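# Place yellow sponge on the desk holding a blue foam block

## Task

Set the yellow sponge down on the desk where a blue foam block sits, resting on the desk surface itself and not on any object placed there. If none of the desks in the room carries a blue foam block, place the sponge inside the tote near the door instead, fully within it and not overhanging its rim. Every foam block must stay exactly where it started, without rotation; nothing new may be left lying on the floor; the cartons must remain standing upright on their desks. The robot must not tip over or finish leaning, or the task fails. The result only counts if it holds without the robot supporting anything at the end.

## Robot and tools

ROBOT. A simulated Hello Robot Stretch 3 with a single arm: a two-wheel differential base, a lift that slides up a vertical mast, and a telescoping arm that reaches out sideways to the robot's RIGHT, ending in a wrist (yaw, pitch, roll) and a two-finger gripper. The base cannot strafe, so to shift the gripper forward or back you drive the base. The base measures 0.33 m long by 0.34 m wide and spins about a point midway between the wheels, 0.05 m behind its front edge. Stowed (arm in, wrist folded) the robot clears a 0.28 m turning circle; an unfolded, level wrist pokes beyond it. Loose objects may occasionally get nudged by the scene itself.

FRAMES. Base frame: origin on the floor between the drive wheels, x forward, y left, z up. hand_pose is reported in this frame, located where the closed fingertips meet; with all wrist joints at zero its x axis is up, y points back along the arm toward the mast, z toward the robot's rear. Fingertip pads are 0.04 m round. The odometry frame is the base frame as it was at scene start.

execute_actions. Argument "actions": a list holding one action, or empty to just read state and images. An action can contain "base", "joints", and optionally "contact_limits"; its motions start at once and may finish at different times.
- "base": exactly one key. {"translate_m": d} is a relative drive of d metres from the base's last reported position, forward positive, range -1 to 1. {"rotate_rad": d} is a relative on-the-spot turn in radians, counter-clockwise (left) positive, range -3.2 to 3.2.
- "joints": a single dictionary for the one arm, keyed by joint name, each value an absolute target (not an offset). lift_m 0 to 1.1 (arm height on mast, metres); arm_m 0 to 0.52 (extension, metres); wrist_yaw_rad -1.345 to 4.42 (0 along the arm, positive toward the robot's front, 3.0 folded over the base); wrist_pitch_rad -1.57 to 0.451 (0 level, negative tips fingers down); wrist_roll_rad -2.911 to 2.911 (0 fingers side by side); gripper_m -0.089 to 0.179 (larger is wider; actual fingertip gap is about 0.007 less when nearly shut and 0.025 less when fully open, zero below 0.007); head_pan_rad -3.953 to 1.73 (0 forward, positive left, -1.57 looks along the arm); head_tilt_rad -1.53 to 0.419 (negative down). Done tolerances: lift/arm/gripper ±0.004, yaw/roll/pan/tilt ±0.02, pitch ±0.05.
- "contact_limits": {"arm_m": effort in percent, 1 to 100}; the arm stops with contact_stop when its effort reaches that level. Lower is gentler but too low halts immediately. The limit also caps holding force until the next action; values above the maximum are clipped.
- "cameras": list from head_camera, nav_camera, wrist_camera, all; omitted or null gives all, [] gives none.
Any action lasts at most 15 s. A joint or base left out of an action may keep pushing toward an earlier target without its status showing it. Unknown keys or out-of-range numbers cause the whole call to be rejected with no motion. If a result reports a stop, the remaining execute_actions, wait and finished_scene calls in that same reply are skipped.

wait: {"seconds": 0 to 10}; commands nothing and returns state plus images. zoom_image: {"camera", "region": [x0, y0, x1, y1]} in pixels of that camera's latest full image, top-left origin, no larger than 504 by 504. finished_scene: {"scene": integer 1 to 2}; irreversible, reports success, and the goal must remain satisfied. A reply with no tool call ends everything.

RESULT LINES. base_status and joint_status: "done" (for the base, wheels turned the commanded amount, even if slipping), "off_target" (rested short and may still push), "contact_stop", "time_out", "torque_fault" (target dropped; holds where it is unless slack or off). Arm or lift hitting something firmly gives contact_stop and goes slack until commanded again; a slack lift may sink under load or be pushed up when closing fingers on a surface. Base, wrist and head have no contact stop. A wrist servo under prolonged strain shuts off for 10 s. on_its_own lists uncommanded behaviour; "held at" means the held target. motor_effort is percent of maximum, positive toward larger joint values, bracket is the last action's peak; readings carry biases and noise; effort outside the rest range suggests contact or load; positive wheel effort pushes forward. lidar_m: 12 sectors of 30 degrees, first straight ahead, counter-clockwise (4th left, 7th behind, 10th right), a plane 0.17 m up, range 0.15 to 12 m, "-" nothing seen; misses glass and thin legs, partly blocked by the robot's own parts. wrist_depth_mm and head_depth_mm: 7x7 grids of median depth (wrist 45 to 1000, head 280 to 4000, head image is sideways). base_odometry integrates wheels; heading -3.142 to 3.142, left positive; turned_by_wheels and turned_by_imu since last result; base_tilt in degrees, forward and right positive, with a fixed offset up to about 4 degrees.

CAMERAS. head_camera and nav_camera ride on the head and follow pan and tilt; wrist_camera is on the gripper. Calibration intrinsics and extrinsics (in the base frame) are supplied and updated when they change; expect small errors, larger for the wrist camera.

SPEED. Fast driving (0.30 m/s, 1.9 rad/s) only with lift_m under 0.30, arm_m under 0.03 and wrist_yaw_rad over 2.54; otherwise 0.10 m/s and 0.63 rad/s.

GRIPPER. Grip by commanding a gripper_m smaller than the object's width; release by going at least 0.02 above the touch value. Neither reading nor status proves a grasp. Over-squeezing triggers a stall guard that weakens grip; send a new value to re-squeeze.

SAFETY. Fold or unfold the wrist only with lift_m between 0.32 and 0.95, wrist_pitch_rad -0.4 and roll near 0; once folded the lift can go down to 0.25. With yaw below -0.4 keep pitch at -0.5 or lower. Pushing on something rigid with the gripper above roughly 0.45 m can tip the robot, especially with a raised contact limit or a repeat push. Do not drive while holding or pressing on immovable things; snags, mostly while reversing, can tip it. If tilting, back off in small steps, free the gripper, and lower lift_m to about 0.2. Avoid dropping, slamming, or shoving objects hard. The robot keeps its last command while you compose a reply, and base moves are measured from the last reported state.

Each tool is called after ">>>" by a JSON object that holds its "op" and its "data".

## Session

>>> {"op": "execute_actions", "data": {"actions": [{"joints":{"head_tilt_rad":-0.5}}]}}

Scene clock: 0.87 s.
base_odometry: x=+0.000 y=+0.000 heading=+0.000 (m, m, rad; odometry frame)
turned_by_wheels: +0.000 (rad since the last result)
turned_by_imu: +0.000 (rad since the last result)
base_tilt: forward=+1.0 right=-0.4 (deg)
lidar_m: 1.66 1.89 2.22 1.85 1.71 1.43 1.43 2.14 2.06 2.14 1.77 1.65
head_depth_mm: 1727 1843 1289 2139 2130 1666 1348 / 1817 1956 1658 2227 1984 1658 1354 / 1918 2057 2205 2400 2143 1655 1356 / 2021 2166 2346 2571 2141 1680 1362 / 2120 2312 2532 2731 2154 1675 1365 / 2241 2492 2682 2928 2171 1674 1362 / 2423 2595 2773 2887 2166 1674 1366
base_status: not commanded
joint_positions: lift_m=+0.371 arm_m=+0.002 wrist_yaw_rad=+2.858 wrist_pitch_rad=-0.309 wrist_roll_rad=-0.003 gripper_m=+0.037 head_pan_rad=+0.011 head_tilt_rad=-0.493
joint_status: all done
motor_effort: left_wheel=-1(1) right_wheel=+0(0) lift_m=+36(37) arm_m=+1(1) wrist_yaw_rad=+0(1) wrist_pitch_rad=+6(6) wrist_roll_rad=+0(0) gripper_m=+0(0) head_pan_rad=+0(0) head_tilt_rad=-3(25) (%)
hand_pose: x=+0.0450 y=+0.0803 z=+0.4087 quat_wxyz=(+0.207, +0.706, +0.010, +0.678) (m; base frame)
wrist_depth_mm: - - - - - - - / - - - - - - - / - - - - - - - / - - - - - - - / - 876 862 877 908 917 933 / 723 726 726 711 764 734 740 / 609 - 586 594 594 619 609
pictures: head_camera (sideways: a quarter turn clockwise sets it upright), nav_camera (sideways: a quarter turn counterclockwise sets it upright), wrist_camera
camera_calibration (this result's frames):
head_camera: T_world_to_cam=[[-0.434427, 0.0288336, -0.900245, 1.18895], [-0.000349769, 0.999482, 0.0321808, -0.0363929], [0.900707, 0.0142951, -0.434192, 0.519123], [0, 0, 0, 1]] pos_world=[0.0489201, -0.00532845, 1.29691]
nav_camera: T_world_to_cam=[[0.461342, -0.0266577, 0.886822, -1.12136], [-0.00883734, -0.999637, -0.0254515, 0.0813149], [0.887178, 0.00390472, -0.46141, 0.555275], [0, 0, 0, 1]] pos_world=[0.0254221, 0.0492242, 1.25273]
wrist_camera: T_world_to_cam=[[0.964204, -0.265147, 0.00280754, -0.0263529], [-0.110213, -0.410375, -0.905232, 0.447414], [0.241172, 0.872519, -0.424908, 0.257578], [0, 0, 0, 1]] pos_world=[0.0126, -0.0481217, 0.514535]
Images, in order (width x height): head_camera 896x504, nav_camera 672x504, wrist_camera 644x364.

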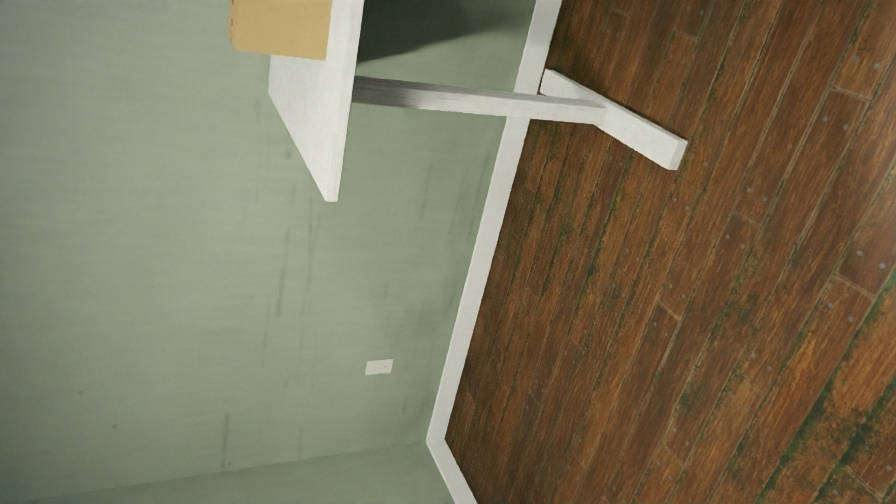

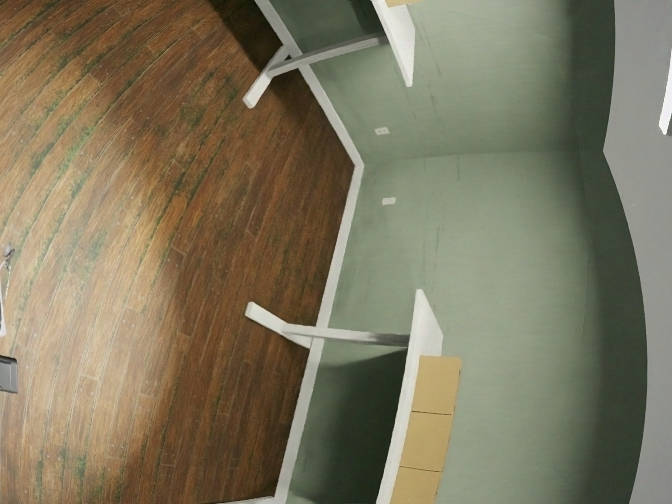

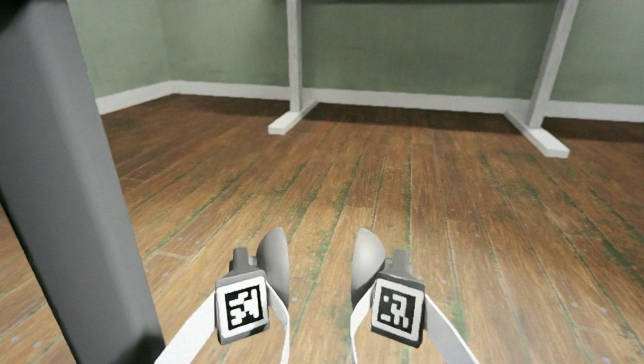

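Blocks are hidden behind cartons. Scan.

>>> {"op": "execute_actions", "data": {"actions": [{"joints":{"head_pan_rad":1.3}}], "cameras": ["nav_camera"]}}

>>> {"op": "execute_actions", "data": {"actions": [{"joints":{"head_pan_rad":-1.2}}], "cameras": ["nav_camera"]}}

>>> {"op": "execute_actions", "data": {"actions": [{"joints":{"head_pan_rad":-2.5}}], "cameras": ["nav_camera"]}}

>>> {"op": "execute_actions", "data": {"actions": [{"joints":{"head_pan_rad":-3.8}}], "cameras": ["nav_camera"]}}

Scene clock: 2.77 s.
base_odometry: x=+0.000 y=+0.000 heading=+0.000 (m, m, rad; odometry frame)
turned_by_wheels: +0.000 (rad since the last result)
turned_by_imu: +0.001 (rad since the last result)
base_tilt: forward=+0.9 right=-0.4 (deg)
lidar_m: 1.65 1.89 2.21 1.85 1.72 1.43 1.44 2.14 2.07 2.14 1.77 1.66
head_depth_mm: 1809 1914 1463 2312 2141 1666 1349 / 1858 1953 1502 2343 2135 1657 1355 / 1902 2016 1534 2415 2152 1674 1348 / 1939 2081 2022 2483 2145 1653 1355 / 1997 2123 1876 2541 2103 1658 1362 / 2039 2179 2399 2597 2171 1668 1358 / 2084 2261 2467 2679 2147 1669 1368
base_status: not commanded
joint_positions: lift_m=+0.371 arm_m=+0.002 wrist_yaw_rad=+2.858 wrist_pitch_rad=-0.309 wrist_roll_rad=-0.003 gripper_m=+0.037 head_pan_rad=+1.293 head_tilt_rad=-0.494
joint_status: all done
motor_effort: left_wheel=-1(1) right_wheel=+0(0) lift_m=+37(37) arm_m=+1(1) wrist_yaw_rad=+0(0) wrist_pitch_rad=+6(6) wrist_roll_rad=+0(0) gripper_m=+0(1) head_pan_rad=+5(52) head_tilt_rad=-2(3) (%)
hand_pose: x=+0.0450 y=+0.0803 z=+0.4087 quat_wxyz=(+0.207, +0.706, +0.010, +0.678) (m; base frame)
wrist_depth_mm: - - - - - - - / - - - - - - - / - - - - - - - / - - - - - - - / - 900 918 929 913 910 914 / 721 721 731 731 763 729 754 / 601 - 594 614 579 606 618
pictures: nav_camera (sideways: a quarter turn counterclockwise sets it upright)
camera_calibration (this result's frames):
nav_camera: T_world_to_cam=[[0.157141, 0.434777, 0.886722, -1.11938], [0.955623, -0.29349, -0.0254472, 0.075426], [0.24918, 0.851371, -0.461602, 0.559417], [0, 0, 0, 1]] pos_world=[-0.0355749, 0.0325446, 1.25272]
Images, in order (width x height): nav_camera 672x504.

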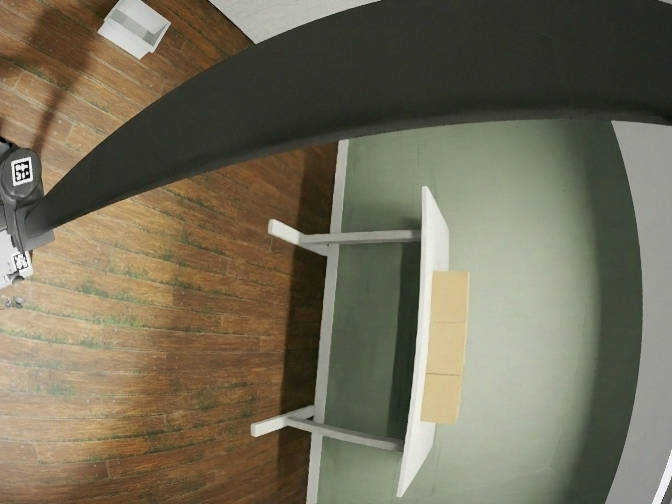

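Scene clock: 4.57 s.
base_odometry: x=+0.000 y=+0.000 heading=+0.000 (m, m, rad; odometry frame)
turned_by_wheels: +0.000 (rad since the last result)
turned_by_imu: +0.000 (rad since the last result)
base_tilt: forward=+0.9 right=-0.4 (deg)
lidar_m: 1.65 1.89 2.22 1.85 1.72 1.43 1.43 2.14 2.06 2.15 1.77 1.64
head_depth_mm: 2538 2725 2877 2869 2129 1656 1354 / 2668 2863 3093 3028 2145 1666 1354 / 2442 2676 2923 3026 2161 1664 1350 / 2284 2443 2624 2785 2151 1662 1352 / 2101 2257 2425 2595 2154 1674 1362 / 1972 2091 1786 2351 2040 1661 1364 / 1844 1931 1375 2225 2169 1670 1360
base_status: not commanded
joint_positions: lift_m=+0.371 arm_m=+0.002 wrist_yaw_rad=+2.858 wrist_pitch_rad=-0.309 wrist_roll_rad=-0.003 gripper_m=+0.037 head_pan_rad=-1.193 head_tilt_rad=-0.494
joint_status: all done
motor_effort: left_wheel=-1(0) right_wheel=+0(0) lift_m=+37(37) arm_m=+1(1) wrist_yaw_rad=+0(1) wrist_pitch_rad=+6(6) wrist_roll_rad=+0(0) gripper_m=-1(0) head_pan_rad=-5(52) head_tilt_rad=-2(3) (%)
hand_pose: x=+0.0450 y=+0.0803 z=+0.4087 quat_wxyz=(+0.207, +0.706, +0.010, +0.678) (m; base frame)
wrist_depth_mm: - - - - - - - / - - - - - - - / - - - - - - - / - - - - - - - / - 922 898 903 925 912 932 / 715 718 740 719 758 731 725 / 609 - 589 606 591 607 623
pictures: nav_camera (sideways: a quarter turn counterclockwise sets it upright)
camera_calibration (this result's frames):
nav_camera: T_world_to_cam=[[0.140745, -0.440491, 0.886656, -1.11919], [-0.936266, -0.35037, -0.0254444, 0.0869628], [0.321866, -0.826564, -0.46173, 0.55914], [0, 0, 0, 1]] pos_world=[0.0589728, -0.000359809, 1.25272]
Images, in order (width x height): nav_camera 672x504.

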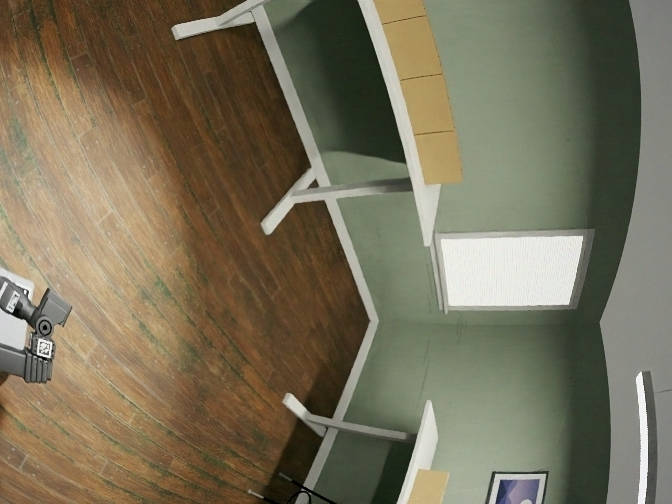

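Scene clock: 5.80 s.
base_odometry: x=+0.000 y=+0.000 heading=+0.000 (m, m, rad; odometry frame)
turned_by_wheels: +0.000 (rad since the last result)
turned_by_imu: +0.000 (rad since the last result)
base_tilt: forward=+0.9 right=-0.4 (deg)
lidar_m: 1.65 1.89 2.21 1.85 1.71 1.43 1.44 2.13 2.06 2.15 1.77 1.65
head_depth_mm: 2199 2314 2417 2569 2138 1661 1349 / 2500 2672 2830 2863 2148 1663 1353 / 2467 2663 2921 3063 2156 1656 1357 / 2375 2548 2768 2881 2146 1672 1361 / 2258 2448 2578 2756 2168 1669 1352 / 2208 2359 2225 2675 2170 1668 1367 / 2103 2209 2410 2557 2165 1686 1363
base_status: not commanded
joint_positions: lift_m=+0.371 arm_m=+0.002 wrist_yaw_rad=+2.858 wrist_pitch_rad=-0.309 wrist_roll_rad=-0.003 gripper_m=+0.037 head_pan_rad=-2.493 head_tilt_rad=-0.494
joint_status: all done
motor_effort: left_wheel=+0(0) right_wheel=+0(0) lift_m=+36(36) arm_m=+1(1) wrist_yaw_rad=+1(1) wrist_pitch_rad=+6(6) wrist_roll_rad=+0(0) gripper_m=+0(0) head_pan_rad=-5(54) head_tilt_rad=-3(3) (%)
hand_pose: x=+0.0450 y=+0.0803 z=+0.4087 quat_wxyz=(+0.207, +0.706, +0.010, +0.678) (m; base frame)
wrist_depth_mm: - - - - - - - / - - - - - - - / - - - - - - - / - - - - - - - / - 900 893 915 910 924 939 / 716 708 755 725 776 722 738 / 600 - 586 604 590 608 605
pictures: nav_camera (sideways: a quarter turn counterclockwise sets it upright)
camera_calibration (this result's frames):
nav_camera: T_world_to_cam=[[-0.386808, -0.253458, 0.886645, -1.11596], [-0.588049, 0.808425, -0.0254439, 0.0848381], [-0.710337, -0.531232, -0.461751, 0.565464], [0, 0, 0, 1]] pos_world=[0.0198975, -0.0510416, 1.25272]
Images, in order (width x height): nav_camera 672x504.

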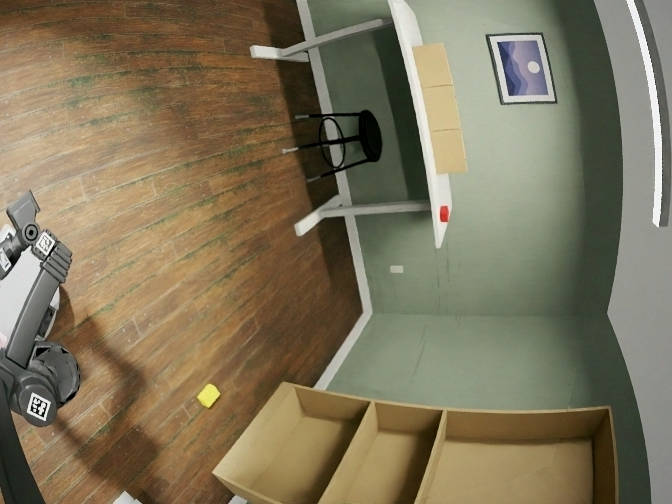

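Scene clock: 7.03 s.
base_odometry: x=+0.000 y=+0.000 heading=+0.000 (m, m, rad; odometry frame)
turned_by_wheels: +0.000 (rad since the last result)
turned_by_imu: +0.000 (rad since the last result)
base_tilt: forward=+1.0 right=-0.4 (deg)
lidar_m: 1.65 1.89 2.21 1.84 1.72 1.43 1.44 2.14 2.06 2.15 1.77 1.66
head_depth_mm: 1504 1614 1740 - - - - / 1483 1608 1737 1908 2037 1690 1366 / 1457 1591 1708 1880 2019 1610 1350 / 1452 1572 1709 1844 1979 1597 1361 / 1436 1549 1674 1823 1978 1675 1360 / 1412 1517 1652 1779 1947 1669 1364 / 1400 1500 1623 1742 1851 1683 1359
base_status: not commanded
joint_positions: lift_m=+0.371 arm_m=+0.002 wrist_yaw_rad=+2.858 wrist_pitch_rad=-0.309 wrist_roll_rad=-0.003 gripper_m=+0.037 head_pan_rad=-3.793 head_tilt_rad=-0.494
joint_status: all done
motor_effort: left_wheel=+0(1) right_wheel=+0(0) lift_m=+37(36) arm_m=+1(1) wrist_yaw_rad=+0(1) wrist_pitch_rad=+6(6) wrist_roll_rad=+0(0) gripper_m=+0(0) head_pan_rad=-4(51) head_tilt_rad=-3(3) (%)
hand_pose: x=+0.0450 y=+0.0803 z=+0.4087 quat_wxyz=(+0.207, +0.706, +0.010, +0.678) (m; base frame)
wrist_depth_mm: - - - - - - - / - - - - - - - / - - - - - - - / - - - - - - - / - 919 897 921 921 920 900 / 722 730 742 732 755 726 737 / 602 - 588 609 598 611 624
pictures: nav_camera (sideways: a quarter turn counterclockwise sets it upright)
camera_calibration (this result's frames):
nav_camera: T_world_to_cam=[[-0.347704, 0.30492, 0.886637, -1.11619], [0.621663, 0.782872, -0.0254436, 0.0774584], [-0.701882, 0.542342, -0.461765, 0.565431], [0, 0, 0, 1]] pos_world=[-0.0393901, -0.0269487, 1.25272]
Images, in order (width x height): nav_camera 672x504.

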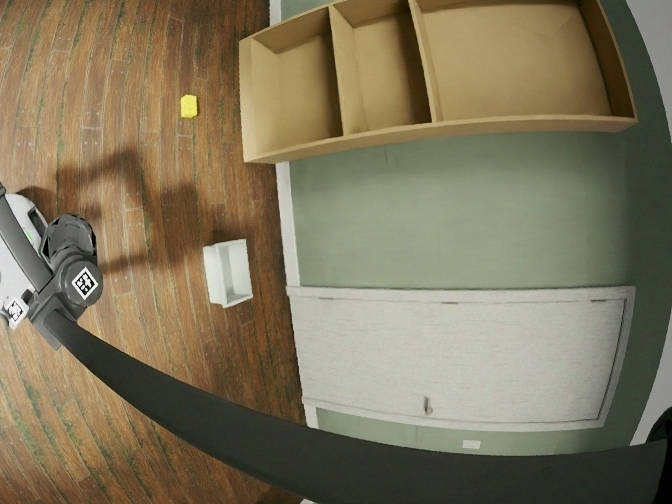

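>>> {"op": "execute_actions", "data": {"actions": [{"base":{"translate_m":-0.6},"joints":{"lift_m":0.28,"wrist_pitch_rad":-0.4,"wrist_yaw_rad":3.0}}], "cameras": []}}

>>> {"op": "execute_actions", "data": {"actions": [{"base":{"rotate_rad":-1.45},"joints":{"head_pan_rad":-1.6,"head_tilt_rad":-1.0}}], "cameras": []}}

>>> {"op": "execute_actions", "data": {"actions": [{"joints":{"lift_m":0.4}}], "cameras": []}}

>>> {"op": "execute_actions", "data": {"actions": [{"joints":{"wrist_yaw_rad":0,"arm_m":0.1,"gripper_m":0.17}}], "cameras": []}}

>>> {"op": "execute_actions", "data": {"actions": [{"joints":{"wrist_pitch_rad":-1.5}}], "cameras": ["head_camera","wrist_camera"]}}

Scene clock: 12.73 s.
base_odometry: x=-0.600 y=+0.000 heading=+0.000 (m, m, rad; odometry frame)
turned_by_wheels: +0.000 (rad since the last result)
turned_by_imu: -0.003 (rad since the last result)
base_tilt: forward=+0.9 right=-0.4 (deg)
lidar_m: 2.23 2.38 2.06 1.63 1.22 0.86 1.16 1.20 1.76 1.63 2.66 2.17
head_depth_mm: 1046 1123 1209 - - - - / 1030 1113 1215 1324 1462 1594 1373 / 1018 1095 1193 1297 1435 1557 1346 / 1004 1080 1169 1277 1403 1538 1353 / 987 1063 1150 1252 1379 1509 1353 / 976 1037 1108 1187 1133 1396 1260 / 889 967 1017 1152 1140 1398 1259
base_status: done
joint_positions: lift_m=+0.280 arm_m=+0.002 wrist_yaw_rad=+2.998 wrist_pitch_rad=-0.414 wrist_roll_rad=-0.003 gripper_m=+0.037 head_pan_rad=-3.793 head_tilt_rad=-0.494
joint_status: all done
motor_effort: left_wheel=+0(12) right_wheel=+0(4) lift_m=+30(33) arm_m=+1(1) wrist_yaw_rad=+2(3) wrist_pitch_rad=+6(8) wrist_roll_rad=+0(0) gripper_m=+0(0) head_pan_rad=-4(5) head_tilt_rad=-2(3) (%)
hand_pose: x=+0.0110 y=+0.0755 z=+0.2937 quat_wxyz=(+0.195, +0.699, +0.096, +0.681) (m; base frame)
wrist_depth_mm: - - - - - - - / - - - - - - - / - - 946 - - - - / 794 - 777 783 806 795 796 / 625 624 658 639 625 636 639 / 517 522 - 543 539 524 523 / 461 - - - 435 451 448
pictures: none
No camera images: the call's "cameras" was empty. Leave "cameras" out to get every camera's image.

Scene clock: 14.87 s.
base_odometry: x=-0.600 y=+0.000 heading=-1.450 (m, m, rad; odometry frame)
turned_by_wheels: -1.450 (rad since the last result)
turned_by_imu: -1.445 (rad since the last result)
base_tilt: forward=+1.0 right=-0.3 (deg)
lidar_m: 2.11 2.17 2.24 2.79 2.55 2.07 1.47 1.19 0.86 1.20 1.92 1.64
head_depth_mm: 1022 1091 1356 1490 1377 1230 1107 / 1077 1105 1465 1495 1385 1227 1120 / 1144 1137 1577 1529 1394 1236 - / 1222 1219 1636 1564 1390 1233 - / 1219 1349 1617 1578 1394 1231 1111 / 1134 1738 1858 1595 1389 1235 1110 / 1627 2006 1865 1593 1401 1235 1112
base_status: done
joint_positions: lift_m=+0.280 arm_m=+0.002 wrist_yaw_rad=+2.998 wrist_pitch_rad=-0.414 wrist_roll_rad=-0.003 gripper_m=+0.037 head_pan_rad=-1.607 head_tilt_rad=-0.988
joint_status: all done
motor_effort: left_wheel=+4(16) right_wheel=-2(5) lift_m=+31(31) arm_m=+0(0) wrist_yaw_rad=+2(2) wrist_pitch_rad=+6(6) wrist_roll_rad=+0(0) gripper_m=+0(0) head_pan_rad=+5(52) head_tilt_rad=-5(27) (%)
hand_pose: x=+0.0110 y=+0.0755 z=+0.2937 quat_wxyz=(+0.195, +0.699, +0.096, +0.681) (m; base frame)
wrist_depth_mm: - - - - - - - / - - - - - - - / - - - - - - - / 767 - 783 778 805 821 817 / 620 618 650 632 644 643 637 / 529 529 - 548 545 525 528 / 459 - - - 431 447 446
pictures: none
No camera images: the call's "cameras" was empty. Leave "cameras" out to get every camera's image.

Scene clock: 16.80 s.
base_odometry: x=-0.600 y=+0.000 heading=-1.450 (m, m, rad; odometry frame)
turned_by_wheels: +0.000 (rad since the last result)
turned_by_imu: +0.001 (rad since the last result)
base_tilt: forward=+1.0 right=-0.4 (deg)
lidar_m: 2.11 2.17 2.24 2.79 2.55 2.06 1.47 1.19 0.87 1.20 1.92 1.63
head_depth_mm: 1022 1092 1351 1500 1388 1231 1107 / 1080 1110 1456 1496 1395 1232 1130 / 1145 1140 1589 1524 1387 1243 - / 1221 1215 1629 1560 1390 1253 - / 1223 1343 1613 1587 1385 1233 1102 / 1134 1771 1861 1595 1401 1236 1111 / 1627 2007 1868 1598 1387 1238 1112
base_status: not commanded
joint_positions: lift_m=+0.400 arm_m=+0.002 wrist_yaw_rad=+2.998 wrist_pitch_rad=-0.414 wrist_roll_rad=-0.003 gripper_m=+0.037 head_pan_rad=-1.607 head_tilt_rad=-0.988
joint_status: all done
motor_effort: left_wheel=+4(4) right_wheel=-2(2) lift_m=+42(43) arm_m=+0(1) wrist_yaw_rad=+2(3) wrist_pitch_rad=+6(6) wrist_roll_rad=+0(0) gripper_m=+0(0) head_pan_rad=+5(5) head_tilt_rad=-4(4) (%)
hand_pose: x=+0.0110 y=+0.0755 z=+0.4133 quat_wxyz=(+0.195, +0.699, +0.096, +0.681) (m; base frame)
wrist_depth_mm: - - - - - - - / - - - - - - - / - - - - - - - / - - - - - - - / 812 824 849 815 802 837 815 / 665 669 - 676 707 702 683 / 577 574 - 576 577 584 585
pictures: none
No camera images: the call's "cameras" was empty. Leave "cameras" out to get every camera's image.

Scene clock: 19.30 s.
base_odometry: x=-0.600 y=+0.000 heading=-1.450 (m, m, rad; odometry frame)
turned_by_wheels: +0.000 (rad since the last result)
turned_by_imu: +0.001 (rad since the last result)
base_tilt: forward=+0.9 right=-0.3 (deg)
lidar_m: 2.11 2.17 2.24 2.78 2.54 2.06 1.47 1.19 0.87 1.20 1.93 1.63
head_depth_mm: 1024 1100 1357 1494 1387 1232 1111 / 1080 1105 1463 1488 1387 1234 1123 / 1144 1142 1587 1528 1387 - 1139 / 1218 1218 1634 1564 1404 1194 1139 / 1220 1341 1620 1591 1393 1235 1107 / 1131 1759 1862 1596 1388 1231 1112 / 1627 1991 1884 1592 1387 1234 1108
base_status: not commanded
joint_positions: lift_m=+0.400 arm_m=+0.100 wrist_yaw_rad=+0.003 wrist_pitch_rad=-0.414 wrist_roll_rad=-0.003 gripper_m=+0.170 head_pan_rad=-1.607 head_tilt_rad=-0.988
joint_status: all done
motor_effort: left_wheel=+4(4) right_wheel=-2(2) lift_m=+42(42) arm_m=+5(8) wrist_yaw_rad=-3(7) wrist_pitch_rad=+6(6) wrist_roll_rad=+0(0) gripper_m=+0(92) head_pan_rad=+5(5) head_tilt_rad=-5(5) (%)
hand_pose: x=-0.0208 y=-0.4695 z=+0.4133 quat_wxyz=(+0.693, +0.147, -0.690, -0.144) (m; base frame)
wrist_depth_mm: - - - 908 824 716 633 / - - - 989 885 738 657 / - - - - 928 792 687 / - - 964 879 822 784 667 / 815 814 807 813 750 667 638 / 687 687 680 666 683 661 673 / - 556 567 584 579 578 616
pictures: none
No camera images: the call's "cameras" was empty. Leave "cameras" out to get every camera's image.

Scene clock: 20.70 s.
base_odometry: x=-0.600 y=+0.000 heading=-1.450 (m, m, rad; odometry frame)
turned_by_wheels: +0.000 (rad since the last result)
turned_by_imu: +0.000 (rad since the last result)
base_tilt: forward=+1.0 right=-0.3 (deg)
lidar_m: 2.11 2.17 2.24 2.79 2.55 2.07 1.47 1.19 0.87 1.20 1.92 1.63
head_depth_mm: 1027 1099 1354 1488 1392 1233 1107 / 1079 1109 1462 1485 1383 1231 1124 / 1143 1144 1581 1524 1388 - 1139 / 1217 1216 1630 1565 1390 1244 1141 / 1225 1342 1622 1598 1391 1234 1110 / 1134 1754 1868 1598 1390 1237 1112 / 1610 1992 1873 1589 1385 1235 1112
base_status: not commanded
joint_positions: lift_m=+0.400 arm_m=+0.100 wrist_yaw_rad=+0.003 wrist_pitch_rad=-1.495 wrist_roll_rad=-0.003 gripper_m=+0.170 head_pan_rad=-1.607 head_tilt_rad=-0.988
joint_status: all done
motor_effort: left_wheel=+4(4) right_wheel=-2(2) lift_m=+42(42) arm_m=+5(5) wrist_yaw_rad=-2(3) wrist_pitch_rad=-3(5) wrist_roll_rad=+0(0) gripper_m=+0(0) head_pan_rad=+5(4) head_tilt_rad=-5(5) (%)
hand_pose: x=-0.0216 y=-0.2400 z=+0.2812 quat_wxyz=(+0.520, +0.482, -0.517, -0.480) (m; base frame)
wrist_depth_mm: 433 432 426 430 429 430 423 / 434 433 431 437 436 438 433 / 435 442 436 438 440 440 438 / 451 441 447 445 438 446 448 / 447 441 452 448 451 446 453 / 456 458 455 - - - 456 / - 464 455 - - - 453
pictures: head_camera (sideways: a quarter turn clockwise sets it upright), wrist_camera
camera_calibration (this result's frames):
head_camera: T_world_to_cam=[[0.0630036, 0.807668, -0.586261, 0.776652], [0.997869, -0.0609827, 0.0232243, -0.0308035], [-0.0169943, -0.586475, -0.809789, 1.0133], [0, 0, 0, 1]] pos_world=[-0.000973734, -0.0348815, 1.27659]
wrist_camera: T_world_to_cam=[[-0.999869, -0.0103814, -0.0124375, -0.0237785], [-0.0110377, 0.998484, 0.0539173, 0.263838], [0.0118589, 0.0540475, -0.998468, 0.458812], [0, 0, 0, 1]] pos_world=[-0.0263042, -0.288483, 0.443588]
Images, in order (width x height): head_camera 896x504, wrist_camera 644x364.

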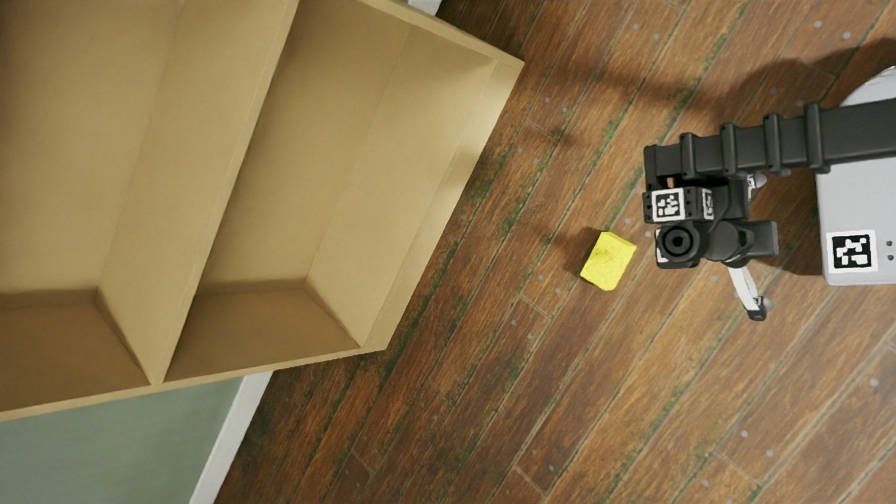

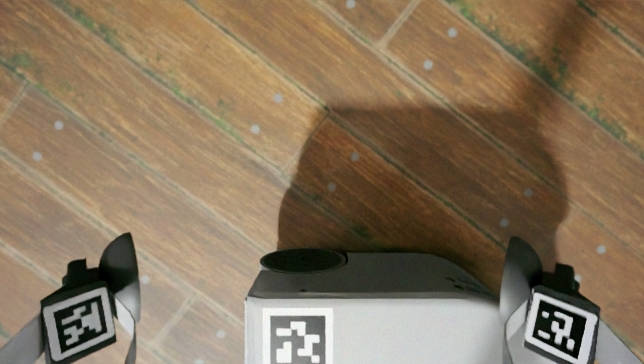

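>>> {"op": "execute_actions", "data": {"actions": [{"base":{"translate_m":0.035},"joints":{"arm_m":0.40,"wrist_roll_rad":-1.0,"lift_m":0.3}}], "cameras": ["head_camera","wrist_camera"]}}

Scene clock: 24.57 s.
base_odometry: x=-0.596 y=-0.035 heading=-1.450 (m, m, rad; odometry frame)
turned_by_wheels: +0.000 (rad since the last result)
turned_by_imu: +0.001 (rad since the last result)
base_tilt: forward=+0.9 right=-0.3 (deg)
lidar_m: 2.07 2.14 2.22 2.76 2.58 2.09 1.49 1.21 0.88 1.20 1.97 1.74
head_depth_mm: 1039 1107 1386 1488 1386 1228 1108 / 1098 1108 1482 1493 1393 1234 1126 / 1164 1177 1594 1528 1387 1244 - / 1250 1216 1652 1593 1320 1232 1144 / 1190 1307 1617 1588 1389 1238 1105 / 1475 1848 1851 1596 1393 1234 1108 / 1662 2035 1866 1588 1391 1234 1105
base_status: done
joint_positions: lift_m=+0.300 arm_m=+0.400 wrist_yaw_rad=+0.001 wrist_pitch_rad=-1.496 wrist_roll_rad=-0.997 gripper_m=+0.170 head_pan_rad=-1.607 head_tilt_rad=-0.988
joint_status: all done
motor_effort: left_wheel=+4(10) right_wheel=-2(3) lift_m=+30(37) arm_m=+5(7) wrist_yaw_rad=+1(2) wrist_pitch_rad=-3(3) wrist_roll_rad=-2(1) gripper_m=+0(1) head_pan_rad=+4(5) head_tilt_rad=-5(5) (%)
hand_pose: x=-0.0215 y=-0.5398 z=+0.1816 quat_wxyz=(+0.703, +0.653, -0.207, -0.193) (m; base frame)
wrist_depth_mm: 312 320 321 326 330 335 335 / 318 321 325 332 335 339 343 / 320 327 332 334 344 346 347 / 326 329 339 339 347 349 355 / 332 334 344 301 350 359 357 / 333 343 344 349 352 360 364 / - 350 354 355 358 363 377
pictures: head_camera (sideways: a quarter turn clockwise sets it upright), wrist_camera
camera_calibration (this result's frames):
head_camera: T_world_to_cam=[[0.0628315, 0.807682, -0.586261, 0.776653], [0.997882, -0.0607701, 0.0232243, -0.0308036], [-0.0168693, -0.586478, -0.809789, 1.0133], [0, 0, 0, 1]] pos_world=[-0.000966299, -0.034883, 1.27659]
wrist_camera: T_world_to_cam=[[-0.539483, -0.840564, 0.0490847, -0.477417], [-0.835803, 0.541662, 0.0896457, 0.297736], [-0.10194, 0.00733724, -0.994763, 0.347243], [0, 0, 0, 1]] pos_world=[0.0266881, -0.56512, 0.342168]
Images, in order (width x height): head_camera 896x504, wrist_camera 644x364.

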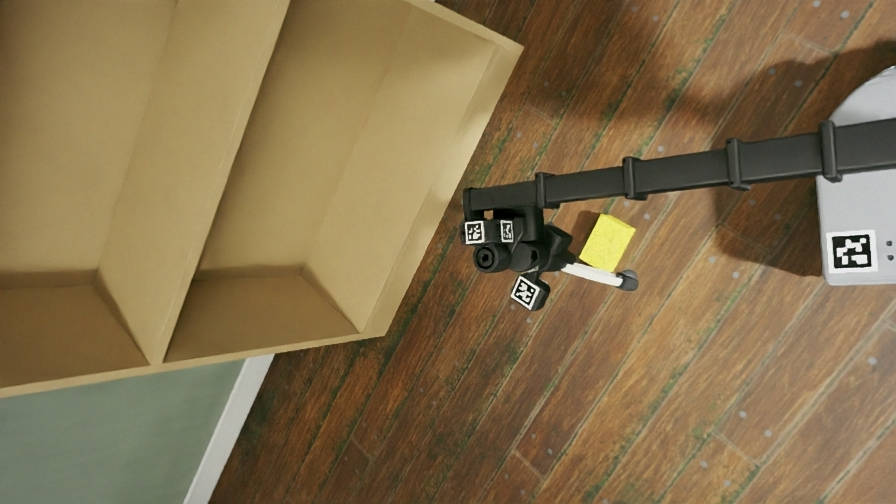

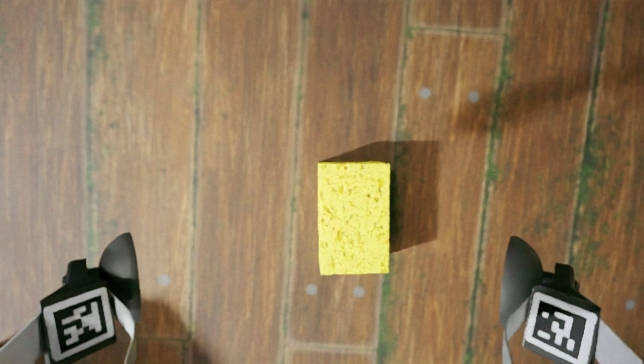

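>>> {"op": "execute_actions", "data": {"actions": [{"base":{"translate_m":-0.027},"joints":{"arm_m":0.43,"lift_m":0.145}}], "cameras": ["wrist_camera"]}}

>>> {"op": "execute_actions", "data": {"actions": [{"joints":{"gripper_m":0.02}}], "cameras": ["wrist_camera"]}}

>>> {"op": "execute_actions", "data": {"actions": [{"joints":{"lift_m":0.45,"arm_m":0.15,"wrist_roll_rad":0,"wrist_pitch_rad":-0.4}}], "cameras": ["wrist_camera"]}}

Scene clock: 27.60 s.
base_odometry: x=-0.599 y=-0.008 heading=-1.450 (m, m, rad; odometry frame)
turned_by_wheels: +0.000 (rad since the last result)
turned_by_imu: +0.001 (rad since the last result)
base_tilt: forward=+1.0 right=-0.3 (deg)
lidar_m: 2.10 2.16 2.24 2.77 2.55 2.07 1.48 1.19 0.87 1.20 1.93 1.63
head_depth_mm: 1032 1100 1362 1501 1390 1226 1106 / 1089 1110 1470 1489 1384 1224 1124 / 1151 1143 1596 1524 1397 1237 1139 / 1220 1211 1645 1569 1337 1229 1139 / 1216 1330 1623 1600 1379 1235 1108 / 1128 1794 1869 1605 1390 1232 1110 / 1630 2007 1868 1588 1391 1230 1107
base_status: done
joint_positions: lift_m=+0.145 arm_m=+0.430 wrist_yaw_rad=+0.001 wrist_pitch_rad=-1.496 wrist_roll_rad=-0.997 gripper_m=+0.170 head_pan_rad=-1.607 head_tilt_rad=-0.988
joint_status: all done
motor_effort: left_wheel=+4(7) right_wheel=-2(6) lift_m=+30(32) arm_m=+5(4) wrist_yaw_rad=-1(0) wrist_pitch_rad=-3(3) wrist_roll_rad=-2(2) gripper_m=+0(0) head_pan_rad=+5(4) head_tilt_rad=-5(5) (%)
hand_pose: x=-0.0215 y=-0.5698 z=+0.0266 quat_wxyz=(+0.703, +0.653, -0.207, -0.193) (m; base frame)
wrist_depth_mm: 168 170 171 174 177 178 182 / 170 173 175 176 179 181 184 / 173 175 177 180 182 184 187 / 176 177 179 137 185 187 190 / 178 180 180 138 189 191 193 / 179 183 183 141 190 192 196 / - 186 187 143 192 196 199
pictures: wrist_camera
camera_calibration (this result's frames):
wrist_camera: T_world_to_cam=[[-0.539483, -0.840565, 0.0490782, -0.495029], [-0.835803, 0.541661, 0.0896499, 0.327883], [-0.10194, 0.00734495, -0.994763, 0.193279], [0, 0, 0, 1]] pos_world=[0.0266881, -0.595125, 0.187167]
Images, in order (width x height): wrist_camera 644x364.

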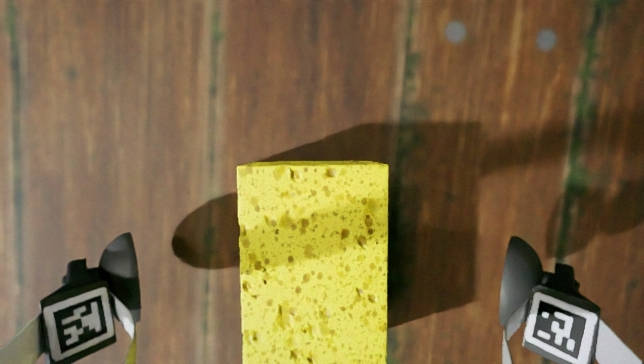

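Scene clock: 29.60 s.
base_odometry: x=-0.599 y=-0.008 heading=-1.450 (m, m, rad; odometry frame)
turned_by_wheels: +0.000 (rad since the last result)
turned_by_imu: +0.001 (rad since the last result)
base_tilt: forward=+0.9 right=-0.3 (deg)
lidar_m: 2.10 2.16 2.24 2.78 2.55 2.07 1.48 1.19 0.87 1.20 1.93 1.63
head_depth_mm: 1027 1100 1370 1501 1387 1232 1107 / 1085 1107 1467 1493 1395 1229 1123 / 1146 1142 1601 1525 1386 1228 1139 / 1225 1214 1641 1556 1337 1233 1142 / 1217 1329 1611 1600 1392 1239 1107 / 1129 1785 1864 1591 1391 1235 1111 / 1639 2015 1854 1595 1395 1236 1106
base_status: not commanded
joint_positions: lift_m=+0.145 arm_m=+0.430 wrist_yaw_rad=+0.001 wrist_pitch_rad=-1.496 wrist_roll_rad=-0.997 gripper_m=+0.021 head_pan_rad=-1.607 head_tilt_rad=-0.988
joint_status: all done
motor_effort: left_wheel=+4(4) right_wheel=-2(2) lift_m=+31(31) arm_m=+5(5) wrist_yaw_rad=-1(1) wrist_pitch_rad=-3(3) wrist_roll_rad=-2(2) gripper_m=-18(100) head_pan_rad=+5(4) head_tilt_rad=-5(4) (%)
hand_pose: x=-0.0215 y=-0.5698 z=+0.0266 quat_wxyz=(+0.703, +0.653, -0.207, -0.193) (m; base frame)
wrist_depth_mm: 169 170 172 174 175 178 181 / 170 173 174 176 180 182 184 / 173 175 178 178 182 184 187 / 175 177 179 134 184 187 189 / 178 180 181 136 187 190 193 / 181 184 137 138 139 194 195 / 183 184 187 139 194 197 200
pictures: wrist_camera
camera_calibration (this result's frames):
wrist_camera: T_world_to_cam=[[-0.539483, -0.840565, 0.0490782, -0.495029], [-0.835803, 0.541661, 0.0896499, 0.327883], [-0.10194, 0.00734496, -0.994763, 0.193279], [0, 0, 0, 1]] pos_world=[0.0266881, -0.595125, 0.187167]
Images, in order (width x height): wrist_camera 644x364.

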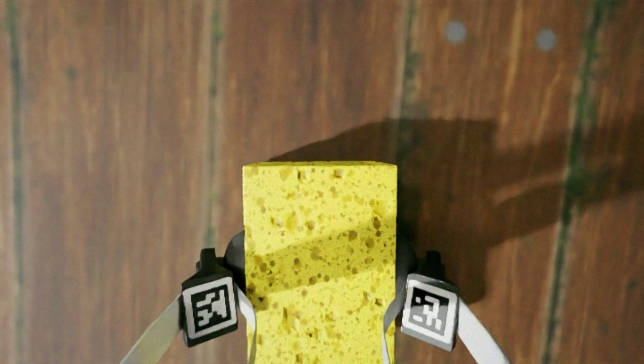

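Scene clock: 33.20 s.
base_odometry: x=-0.599 y=-0.008 heading=-1.450 (m, m, rad; odometry frame)
turned_by_wheels: +0.000 (rad since the last result)
turned_by_imu: +0.001 (rad since the last result)
base_tilt: forward=+0.9 right=-0.3 (deg)
lidar_m: 2.10 2.16 2.23 2.78 2.55 2.07 1.47 1.19 0.87 1.20 1.93 1.63
head_depth_mm: 1024 1097 1367 1498 1386 1231 1109 / 1083 1104 1475 1501 1380 1234 1122 / 1147 1145 1583 1529 1436 1199 1138 / 1222 1216 1644 1555 1328 1222 1140 / 1215 1338 1618 1577 1389 1229 1109 / 1126 1767 1865 1603 1387 1238 1109 / 1642 2012 1865 1586 1380 1245 1106
base_status: not commanded
joint_positions: lift_m=+0.450 arm_m=+0.150 wrist_yaw_rad=+0.001 wrist_pitch_rad=-0.420 wrist_roll_rad=-0.004 gripper_m=+0.021 head_pan_rad=-1.607 head_tilt_rad=-0.988
joint_status: all done
motor_effort: left_wheel=+4(3) right_wheel=-2(2) lift_m=+42(44) arm_m=-3(2) wrist_yaw_rad=-1(2) wrist_pitch_rad=+9(10) wrist_roll_rad=+1(3) gripper_m=-18(18) head_pan_rad=+5(4) head_tilt_rad=-5(4) (%)
hand_pose: x=-0.0213 y=-0.5195 z=+0.4620 quat_wxyz=(+0.693, +0.148, -0.690, -0.147) (m; base frame)
wrist_depth_mm: - - 841 884 774 670 582 / - - - 961 820 699 621 / - - - - 877 763 667 / - - - 134 878 782 686 / 877 908 864 136 713 755 643 / 733 744 137 138 139 640 588 / 620 637 595 140 602 619 621
pictures: wrist_camera
camera_calibration (this result's frames):
wrist_camera: T_world_to_cam=[[-0.999864, -0.0164183, 0.00165263, -0.0337443], [-0.00999466, 0.522872, -0.852352, 0.704729], [0.0131301, -0.852253, -0.522965, -0.0359863], [0, 0, 0, 1]] pos_world=[-0.0262236, -0.399707, 0.581914]
Images, in order (width x height): wrist_camera 644x364.

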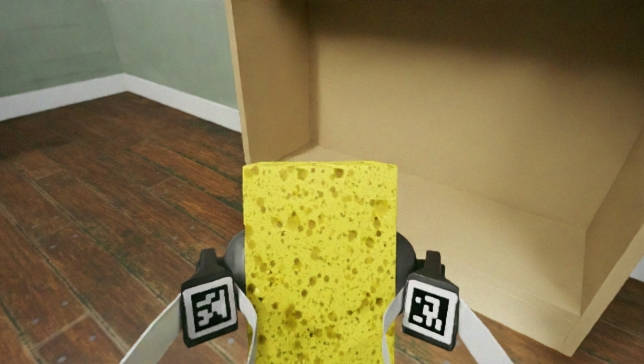

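>>> {"op": "execute_actions", "data": {"actions": [{"base":{"rotate_rad":1.68},"joints":{"wrist_yaw_rad":2.8,"arm_m":0.0,"head_pan_rad":0,"head_tilt_rad":-0.5}}], "cameras": []}}

>>> {"op": "execute_actions", "data": {"actions": [{"base":{"translate_m":1.0},"joints":{"lift_m":0.29}}], "cameras": []}}

>>> {"op": "execute_actions", "data": {"actions": [{"base":{"translate_m":0.8}}], "cameras": ["nav_camera","wrist_camera"]}}

Scene clock: 37.53 s.
base_odometry: x=-0.599 y=-0.008 heading=+0.230 (m, m, rad; odometry frame)
turned_by_wheels: +1.680 (rad since the last result)
turned_by_imu: +1.680 (rad since the last result)
base_tilt: forward=+0.9 right=-0.4 (deg)
lidar_m: 2.93 2.39 2.07 1.35 1.18 0.87 1.19 2.21 1.76 2.11 2.17 2.23
head_depth_mm: 2349 2489 2653 2800 2113 1628 1343 / 2513 2699 2891 2894 2109 1633 1344 / 2713 2888 3188 2948 2106 1633 1345 / 2983 3206 3562 2936 2113 1649 1348 / 2951 3134 3422 3006 2127 1638 1347 / 2665 2850 3046 2945 2137 1649 1350 / 2463 2579 2719 2738 2144 1658 1348
base_status: done
joint_positions: lift_m=+0.450 arm_m=+0.002 wrist_yaw_rad=+2.797 wrist_pitch_rad=-0.420 wrist_roll_rad=-0.002 gripper_m=+0.021 head_pan_rad=-0.007 head_tilt_rad=-0.507
joint_status: all done
joint sent to its limit — the command would take arm_m past its lower limit, so that joint was sent only as far as its limit.
motor_effort: left_wheel=-5(8) right_wheel=+2(5) lift_m=+42(42) arm_m=-3(7) wrist_yaw_rad=+2(2) wrist_pitch_rad=+9(9) wrist_roll_rad=+1(1) gripper_m=-18(19) head_pan_rad=+4(52) head_tilt_rad=+3(28) (%)
hand_pose: x=+0.0544 y=+0.0636 z=+0.4620 quat_wxyz=(+0.264, +0.706, +0.027, +0.657) (m; base frame)
wrist_depth_mm: - - - - - - - / - - - - - - - / - - - - - - - / - 960 963 134 - - - / - 834 857 135 846 873 922 / - 736 137 138 138 751 734 / 623 - 593 140 606 639 648
pictures: none
No camera images: the call's "cameras" was empty. Leave "cameras" out to get every camera's image.

Scene clock: 43.67 s.
base_odometry: x=+0.375 y=+0.220 heading=+0.230 (m, m, rad; odometry frame)
turned_by_wheels: +0.000 (rad since the last result)
turned_by_imu: +0.009 (rad since the last result)
base_tilt: forward=+1.0 right=-0.4 (deg)
lidar_m: 2.12 1.46 1.58 1.59 1.87 1.76 2.13 2.56 2.46 1.80 1.85 1.39
head_depth_mm: 1678 1804 1933 2058 2097 1642 1340 / 1812 1943 2076 2256 2107 1641 1343 / 1947 2104 2257 2464 2109 1662 1342 / 2131 2308 2497 2661 2107 1651 1346 / 2124 2261 2430 2596 2132 1644 1349 / 1938 2057 2190 2353 2126 1642 1351 / 1782 1894 1995 2132 2116 1654 1353
base_status: done
joint_positions: lift_m=+0.290 arm_m=+0.002 wrist_yaw_rad=+2.798 wrist_pitch_rad=-0.419 wrist_roll_rad=-0.002 gripper_m=+0.021 head_pan_rad=-0.007 head_tilt_rad=-0.506
joint_status: all done
motor_effort: left_wheel=-5(11) right_wheel=+2(7) lift_m=+31(39) arm_m=-3(3) wrist_yaw_rad=+2(3) wrist_pitch_rad=+9(9) wrist_roll_rad=+1(1) gripper_m=-17(18) head_pan_rad=+5(5) head_tilt_rad=+2(3) (%)
hand_pose: x=+0.0543 y=+0.0637 z=+0.3025 quat_wxyz=(+0.264, +0.706, +0.027, +0.657) (m; base frame)
wrist_depth_mm: - - - - - - - / - - - - - - - / - - - - - - - / - 785 763 134 752 797 802 / - 647 614 136 620 658 643 / - 530 137 138 139 532 539 / 459 - - 139 440 462 456
pictures: none
No camera images: the call's "cameras" was empty. Leave "cameras" out to get every camera's image.

Scene clock: 48.17 s.
base_odometry: x=+1.154 y=+0.403 heading=+0.230 (m, m, rad; odometry frame)
turned_by_wheels: +0.000 (rad since the last result)
turned_by_imu: +0.007 (rad since the last result)
base_tilt: forward=+0.9 right=-0.4 (deg)
lidar_m: 1.47 1.28 0.84 1.47 2.45 2.45 2.53 2.90 1.89 0.94 0.93 1.28
head_depth_mm: 1162 1233 1315 1415 1510 1578 1336 / 1248 1331 1440 1535 1684 1641 1341 / 1350 1443 1568 1707 1848 1637 1347 / 1453 1583 1716 1900 1993 1645 1349 / 1449 1558 1668 1798 1919 1643 1343 / 1331 1413 1496 1617 1750 1654 1356 / 1221 1294 1374 1465 1566 1601 1348
base_status: done
joint_positions: lift_m=+0.290 arm_m=+0.002 wrist_yaw_rad=+2.798 wrist_pitch_rad=-0.419 wrist_roll_rad=-0.002 gripper_m=+0.021 head_pan_rad=-0.007 head_tilt_rad=-0.506
joint_status: not commanded
motor_effort: left_wheel=-5(10) right_wheel=+2(7) lift_m=+30(31) arm_m=-3(3) wrist_yaw_rad=+2(2) wrist_pitch_rad=+9(9) wrist_roll_rad=+1(1) gripper_m=-18(18) head_pan_rad=+5(4) head_tilt_rad=+2(3) (%)
hand_pose: x=+0.0543 y=+0.0637 z=+0.3025 quat_wxyz=(+0.264, +0.706, +0.027, +0.657) (m; base frame)
wrist_depth_mm: - - - - - - 994 / - - - - - - - / - - - - 962 - - / - 815 765 134 770 825 804 / - 642 620 136 611 640 638 / - 536 137 138 140 526 529 / 455 - - 140 438 455 456
pictures: nav_camera (sideways: a quarter turn counterclockwise sets it upright), wrist_camera
camera_calibration (this result's frames):
nav_camera: T_world_to_cam=[[0.472135, -0.0350526, 0.880829, -1.11361], [-0.0271899, -0.999313, -0.0251935, 0.0810905], [0.881107, -0.0120549, -0.472764, 0.570086], [0, 0, 0, 1]] pos_world=[0.0256738, 0.0488721, 1.25246]
wrist_camera: T_world_to_cam=[[0.946398, -0.323003, 0.000272632, -0.0340566], [-0.16851, -0.494454, -0.852713, 0.338164], [0.275564, 0.80696, -0.522379, 0.256506], [0, 0, 0, 1]] pos_world=[0.0185313, -0.0507844, 0.42236]
Images, in order (width x height): nav_camera 672x504, wrist_camera 644x364.

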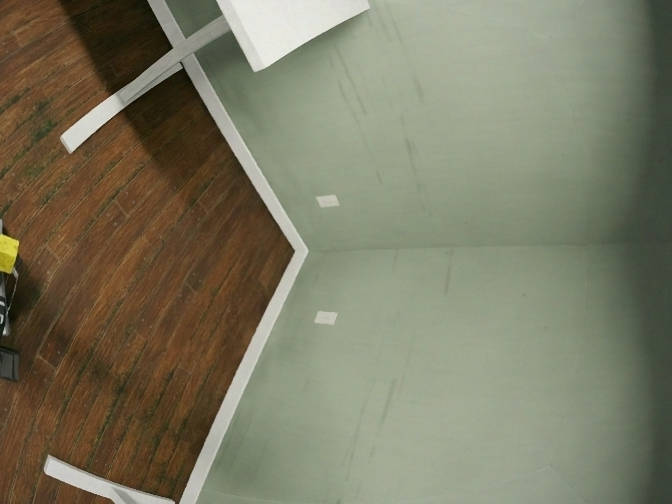

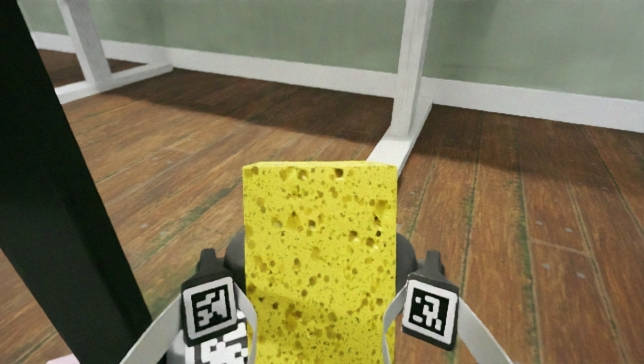

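>>> {"op": "execute_actions", "data": {"actions": [{"base":{"translate_m":1.0},"joints":{"head_pan_rad":-2.3,"head_tilt_rad":-0.35}}], "cameras": ["nav_camera","head_camera"]}}

>>> {"op": "execute_actions", "data": {"actions": [{"base":{"rotate_rad":-0.8},"joints":{"head_pan_rad":-3.2}}], "cameras": ["nav_camera","head_camera"]}}

Scene clock: 54.17 s.
base_odometry: x=+2.127 y=+0.630 heading=+0.230 (m, m, rad; odometry frame)
turned_by_wheels: +0.000 (rad since the last result)
turned_by_imu: +0.009 (rad since the last result)
base_tilt: forward=+1.0 right=-0.4 (deg)
lidar_m: 0.66 0.58 0.58 0.67 1.15 3.14 3.48 3.75 1.14 0.66 0.57 0.57
head_depth_mm: 3630 3854 - - 2714 1916 1504 / 3676 3882 - 3362 2660 1944 1507 / 3608 3840 3943 1288 2595 1938 1473 / 3727 3864 - 1299 2523 1850 1450 / 3581 3801 3274 1303 2398 1795 1460 / 2216 2195 2152 1448 2159 1887 1480 / 1550 1537 1530 1359 1525 1532 1446
base_status: done
joint_positions: lift_m=+0.290 arm_m=+0.002 wrist_yaw_rad=+2.798 wrist_pitch_rad=-0.419 wrist_roll_rad=-0.002 gripper_m=+0.021 head_pan_rad=-2.293 head_tilt_rad=-0.359
joint_status: all done
motor_effort: left_wheel=-4(10) right_wheel=+2(7) lift_m=+31(30) arm_m=-3(3) wrist_yaw_rad=+2(1) wrist_pitch_rad=+9(9) wrist_roll_rad=+1(1) gripper_m=-18(18) head_pan_rad=-5(52) head_tilt_rad=+3(13) (%)
hand_pose: x=+0.0543 y=+0.0637 z=+0.3025 quat_wxyz=(+0.264, +0.706, +0.027, +0.657) (m; base frame)
wrist_depth_mm: 947 807 683 601 555 494 446 / - 907 761 662 592 526 479 / - 924 829 699 641 567 517 / - 803 726 134 657 610 544 / - 641 616 135 617 615 574 / - 544 137 137 139 532 531 / 451 - - 140 436 460 465
pictures: head_camera (sideways: a quarter turn clockwise sets it upright), nav_camera (sideways: a quarter turn counterclockwise sets it upright)
camera_calibration (this result's frames):
head_camera: T_world_to_cam=[[0.229832, 0.210004, -0.950303, 1.25023], [0.745774, -0.665365, 0.03333, -0.0424461], [-0.625298, -0.716371, -0.309538, 0.366212], [0, 0, 0, 1]] pos_world=[-0.0266957, -0.0284516, 1.30286]
nav_camera: T_world_to_cam=[[-0.247258, -0.232626, 0.940611, -1.18723], [-0.739199, 0.672909, -0.027893, 0.0889533], [-0.626457, -0.702195, -0.338339, 0.404354], [0, 0, 0, 1]] pos_world=[0.0255131, -0.0521024, 1.25601]
Images, in order (width x height): head_camera 896x504, nav_camera 672x504.

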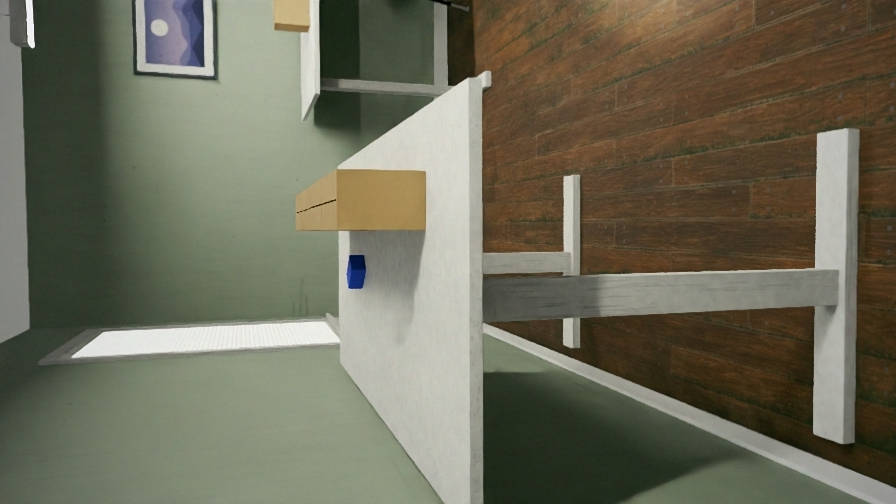

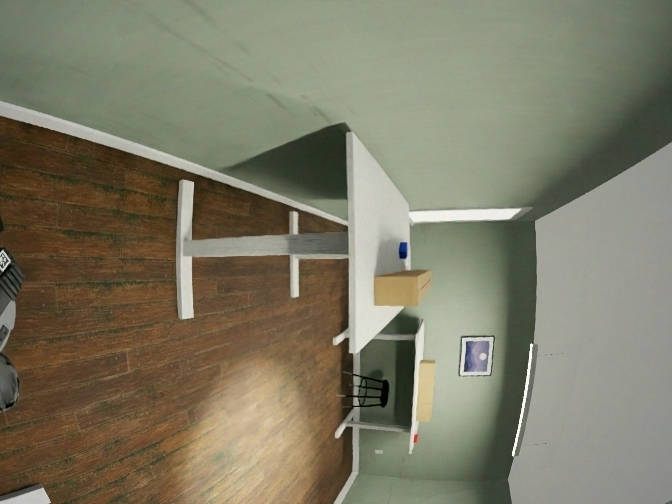

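Scene clock: 55.90 s.
base_odometry: x=+2.127 y=+0.630 heading=-0.570 (m, m, rad; odometry frame)
turned_by_wheels: -0.800 (rad since the last result)
turned_by_imu: -0.798 (rad since the last result)
base_tilt: forward=+0.9 right=-0.4 (deg)
lidar_m: 0.57 0.59 0.60 0.58 0.59 0.80 0.81 3.27 3.79 1.16 0.82 0.59
head_depth_mm: 1312 1334 1357 1157 857 1446 1421 / 1752 1796 1815 1163 863 1843 1518 / 2642 2772 2538 1171 869 932 1007 / 2825 2941 3098 1082 817 1932 1519 / 2765 2915 1573 1059 820 1930 1516 / 2738 2910 3071 1194 822 1940 1524 / 2740 2848 3036 3159 879 1952 1524
base_status: done
joint_positions: lift_m=+0.290 arm_m=+0.002 wrist_yaw_rad=+2.798 wrist_pitch_rad=-0.419 wrist_roll_rad=-0.002 gripper_m=+0.021 head_pan_rad=-3.193 head_tilt_rad=-0.359
joint_status: all done
motor_effort: left_wheel=+4(16) right_wheel=-2(5) lift_m=+31(31) arm_m=-3(3) wrist_yaw_rad=+1(2) wrist_pitch_rad=+9(9) wrist_roll_rad=+1(1) gripper_m=-18(18) head_pan_rad=-4(53) head_tilt_rad=+4(3) (%)
hand_pose: x=+0.0543 y=+0.0637 z=+0.3025 quat_wxyz=(+0.264, +0.706, +0.027, +0.657) (m; base frame)
wrist_depth_mm: 487 524 554 613 694 622 485 / 520 549 608 670 749 652 492 / - 595 656 733 804 675 513 / - 639 679 134 782 682 514 / - 629 611 136 622 625 529 / - 542 136 137 139 529 520 / 457 - - 139 438 458 465
pictures: head_camera (sideways: a quarter turn clockwise sets it upright), nav_camera (sideways: a quarter turn counterclockwise sets it upright)
camera_calibration (this result's frames):
head_camera: T_world_to_cam=[[0.307093, -0.0494969, -0.950392, 1.24987], [-0.0576656, -0.997779, 0.0333318, -0.0375475], [-0.949931, 0.044569, -0.309265, 0.367836], [0, 0, 0, 1]] pos_world=[-0.0365723, 0.00800645, 1.30288]
nav_camera: T_world_to_cam=[[-0.335648, 0.0490865, 0.940708, -1.18682], [0.067664, 0.997318, -0.0278977, 0.0840375], [-0.939554, 0.0542882, -0.338069, 0.405912], [0, 0, 0, 1]] pos_world=[-0.0226617, -0.0475918, 1.25602]
Images, in order (width x height): head_camera 896x504, nav_camera 672x504.

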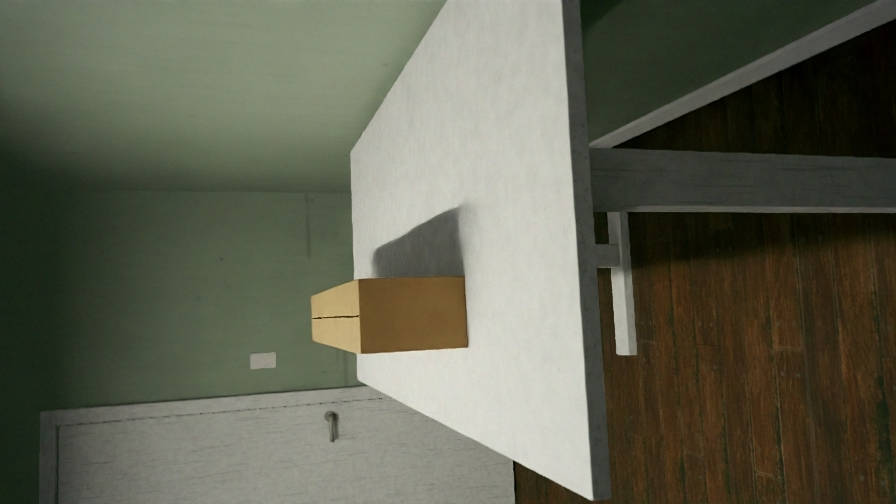

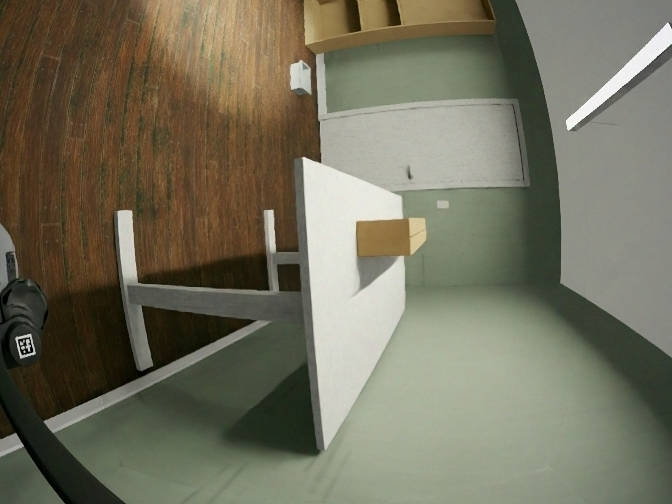

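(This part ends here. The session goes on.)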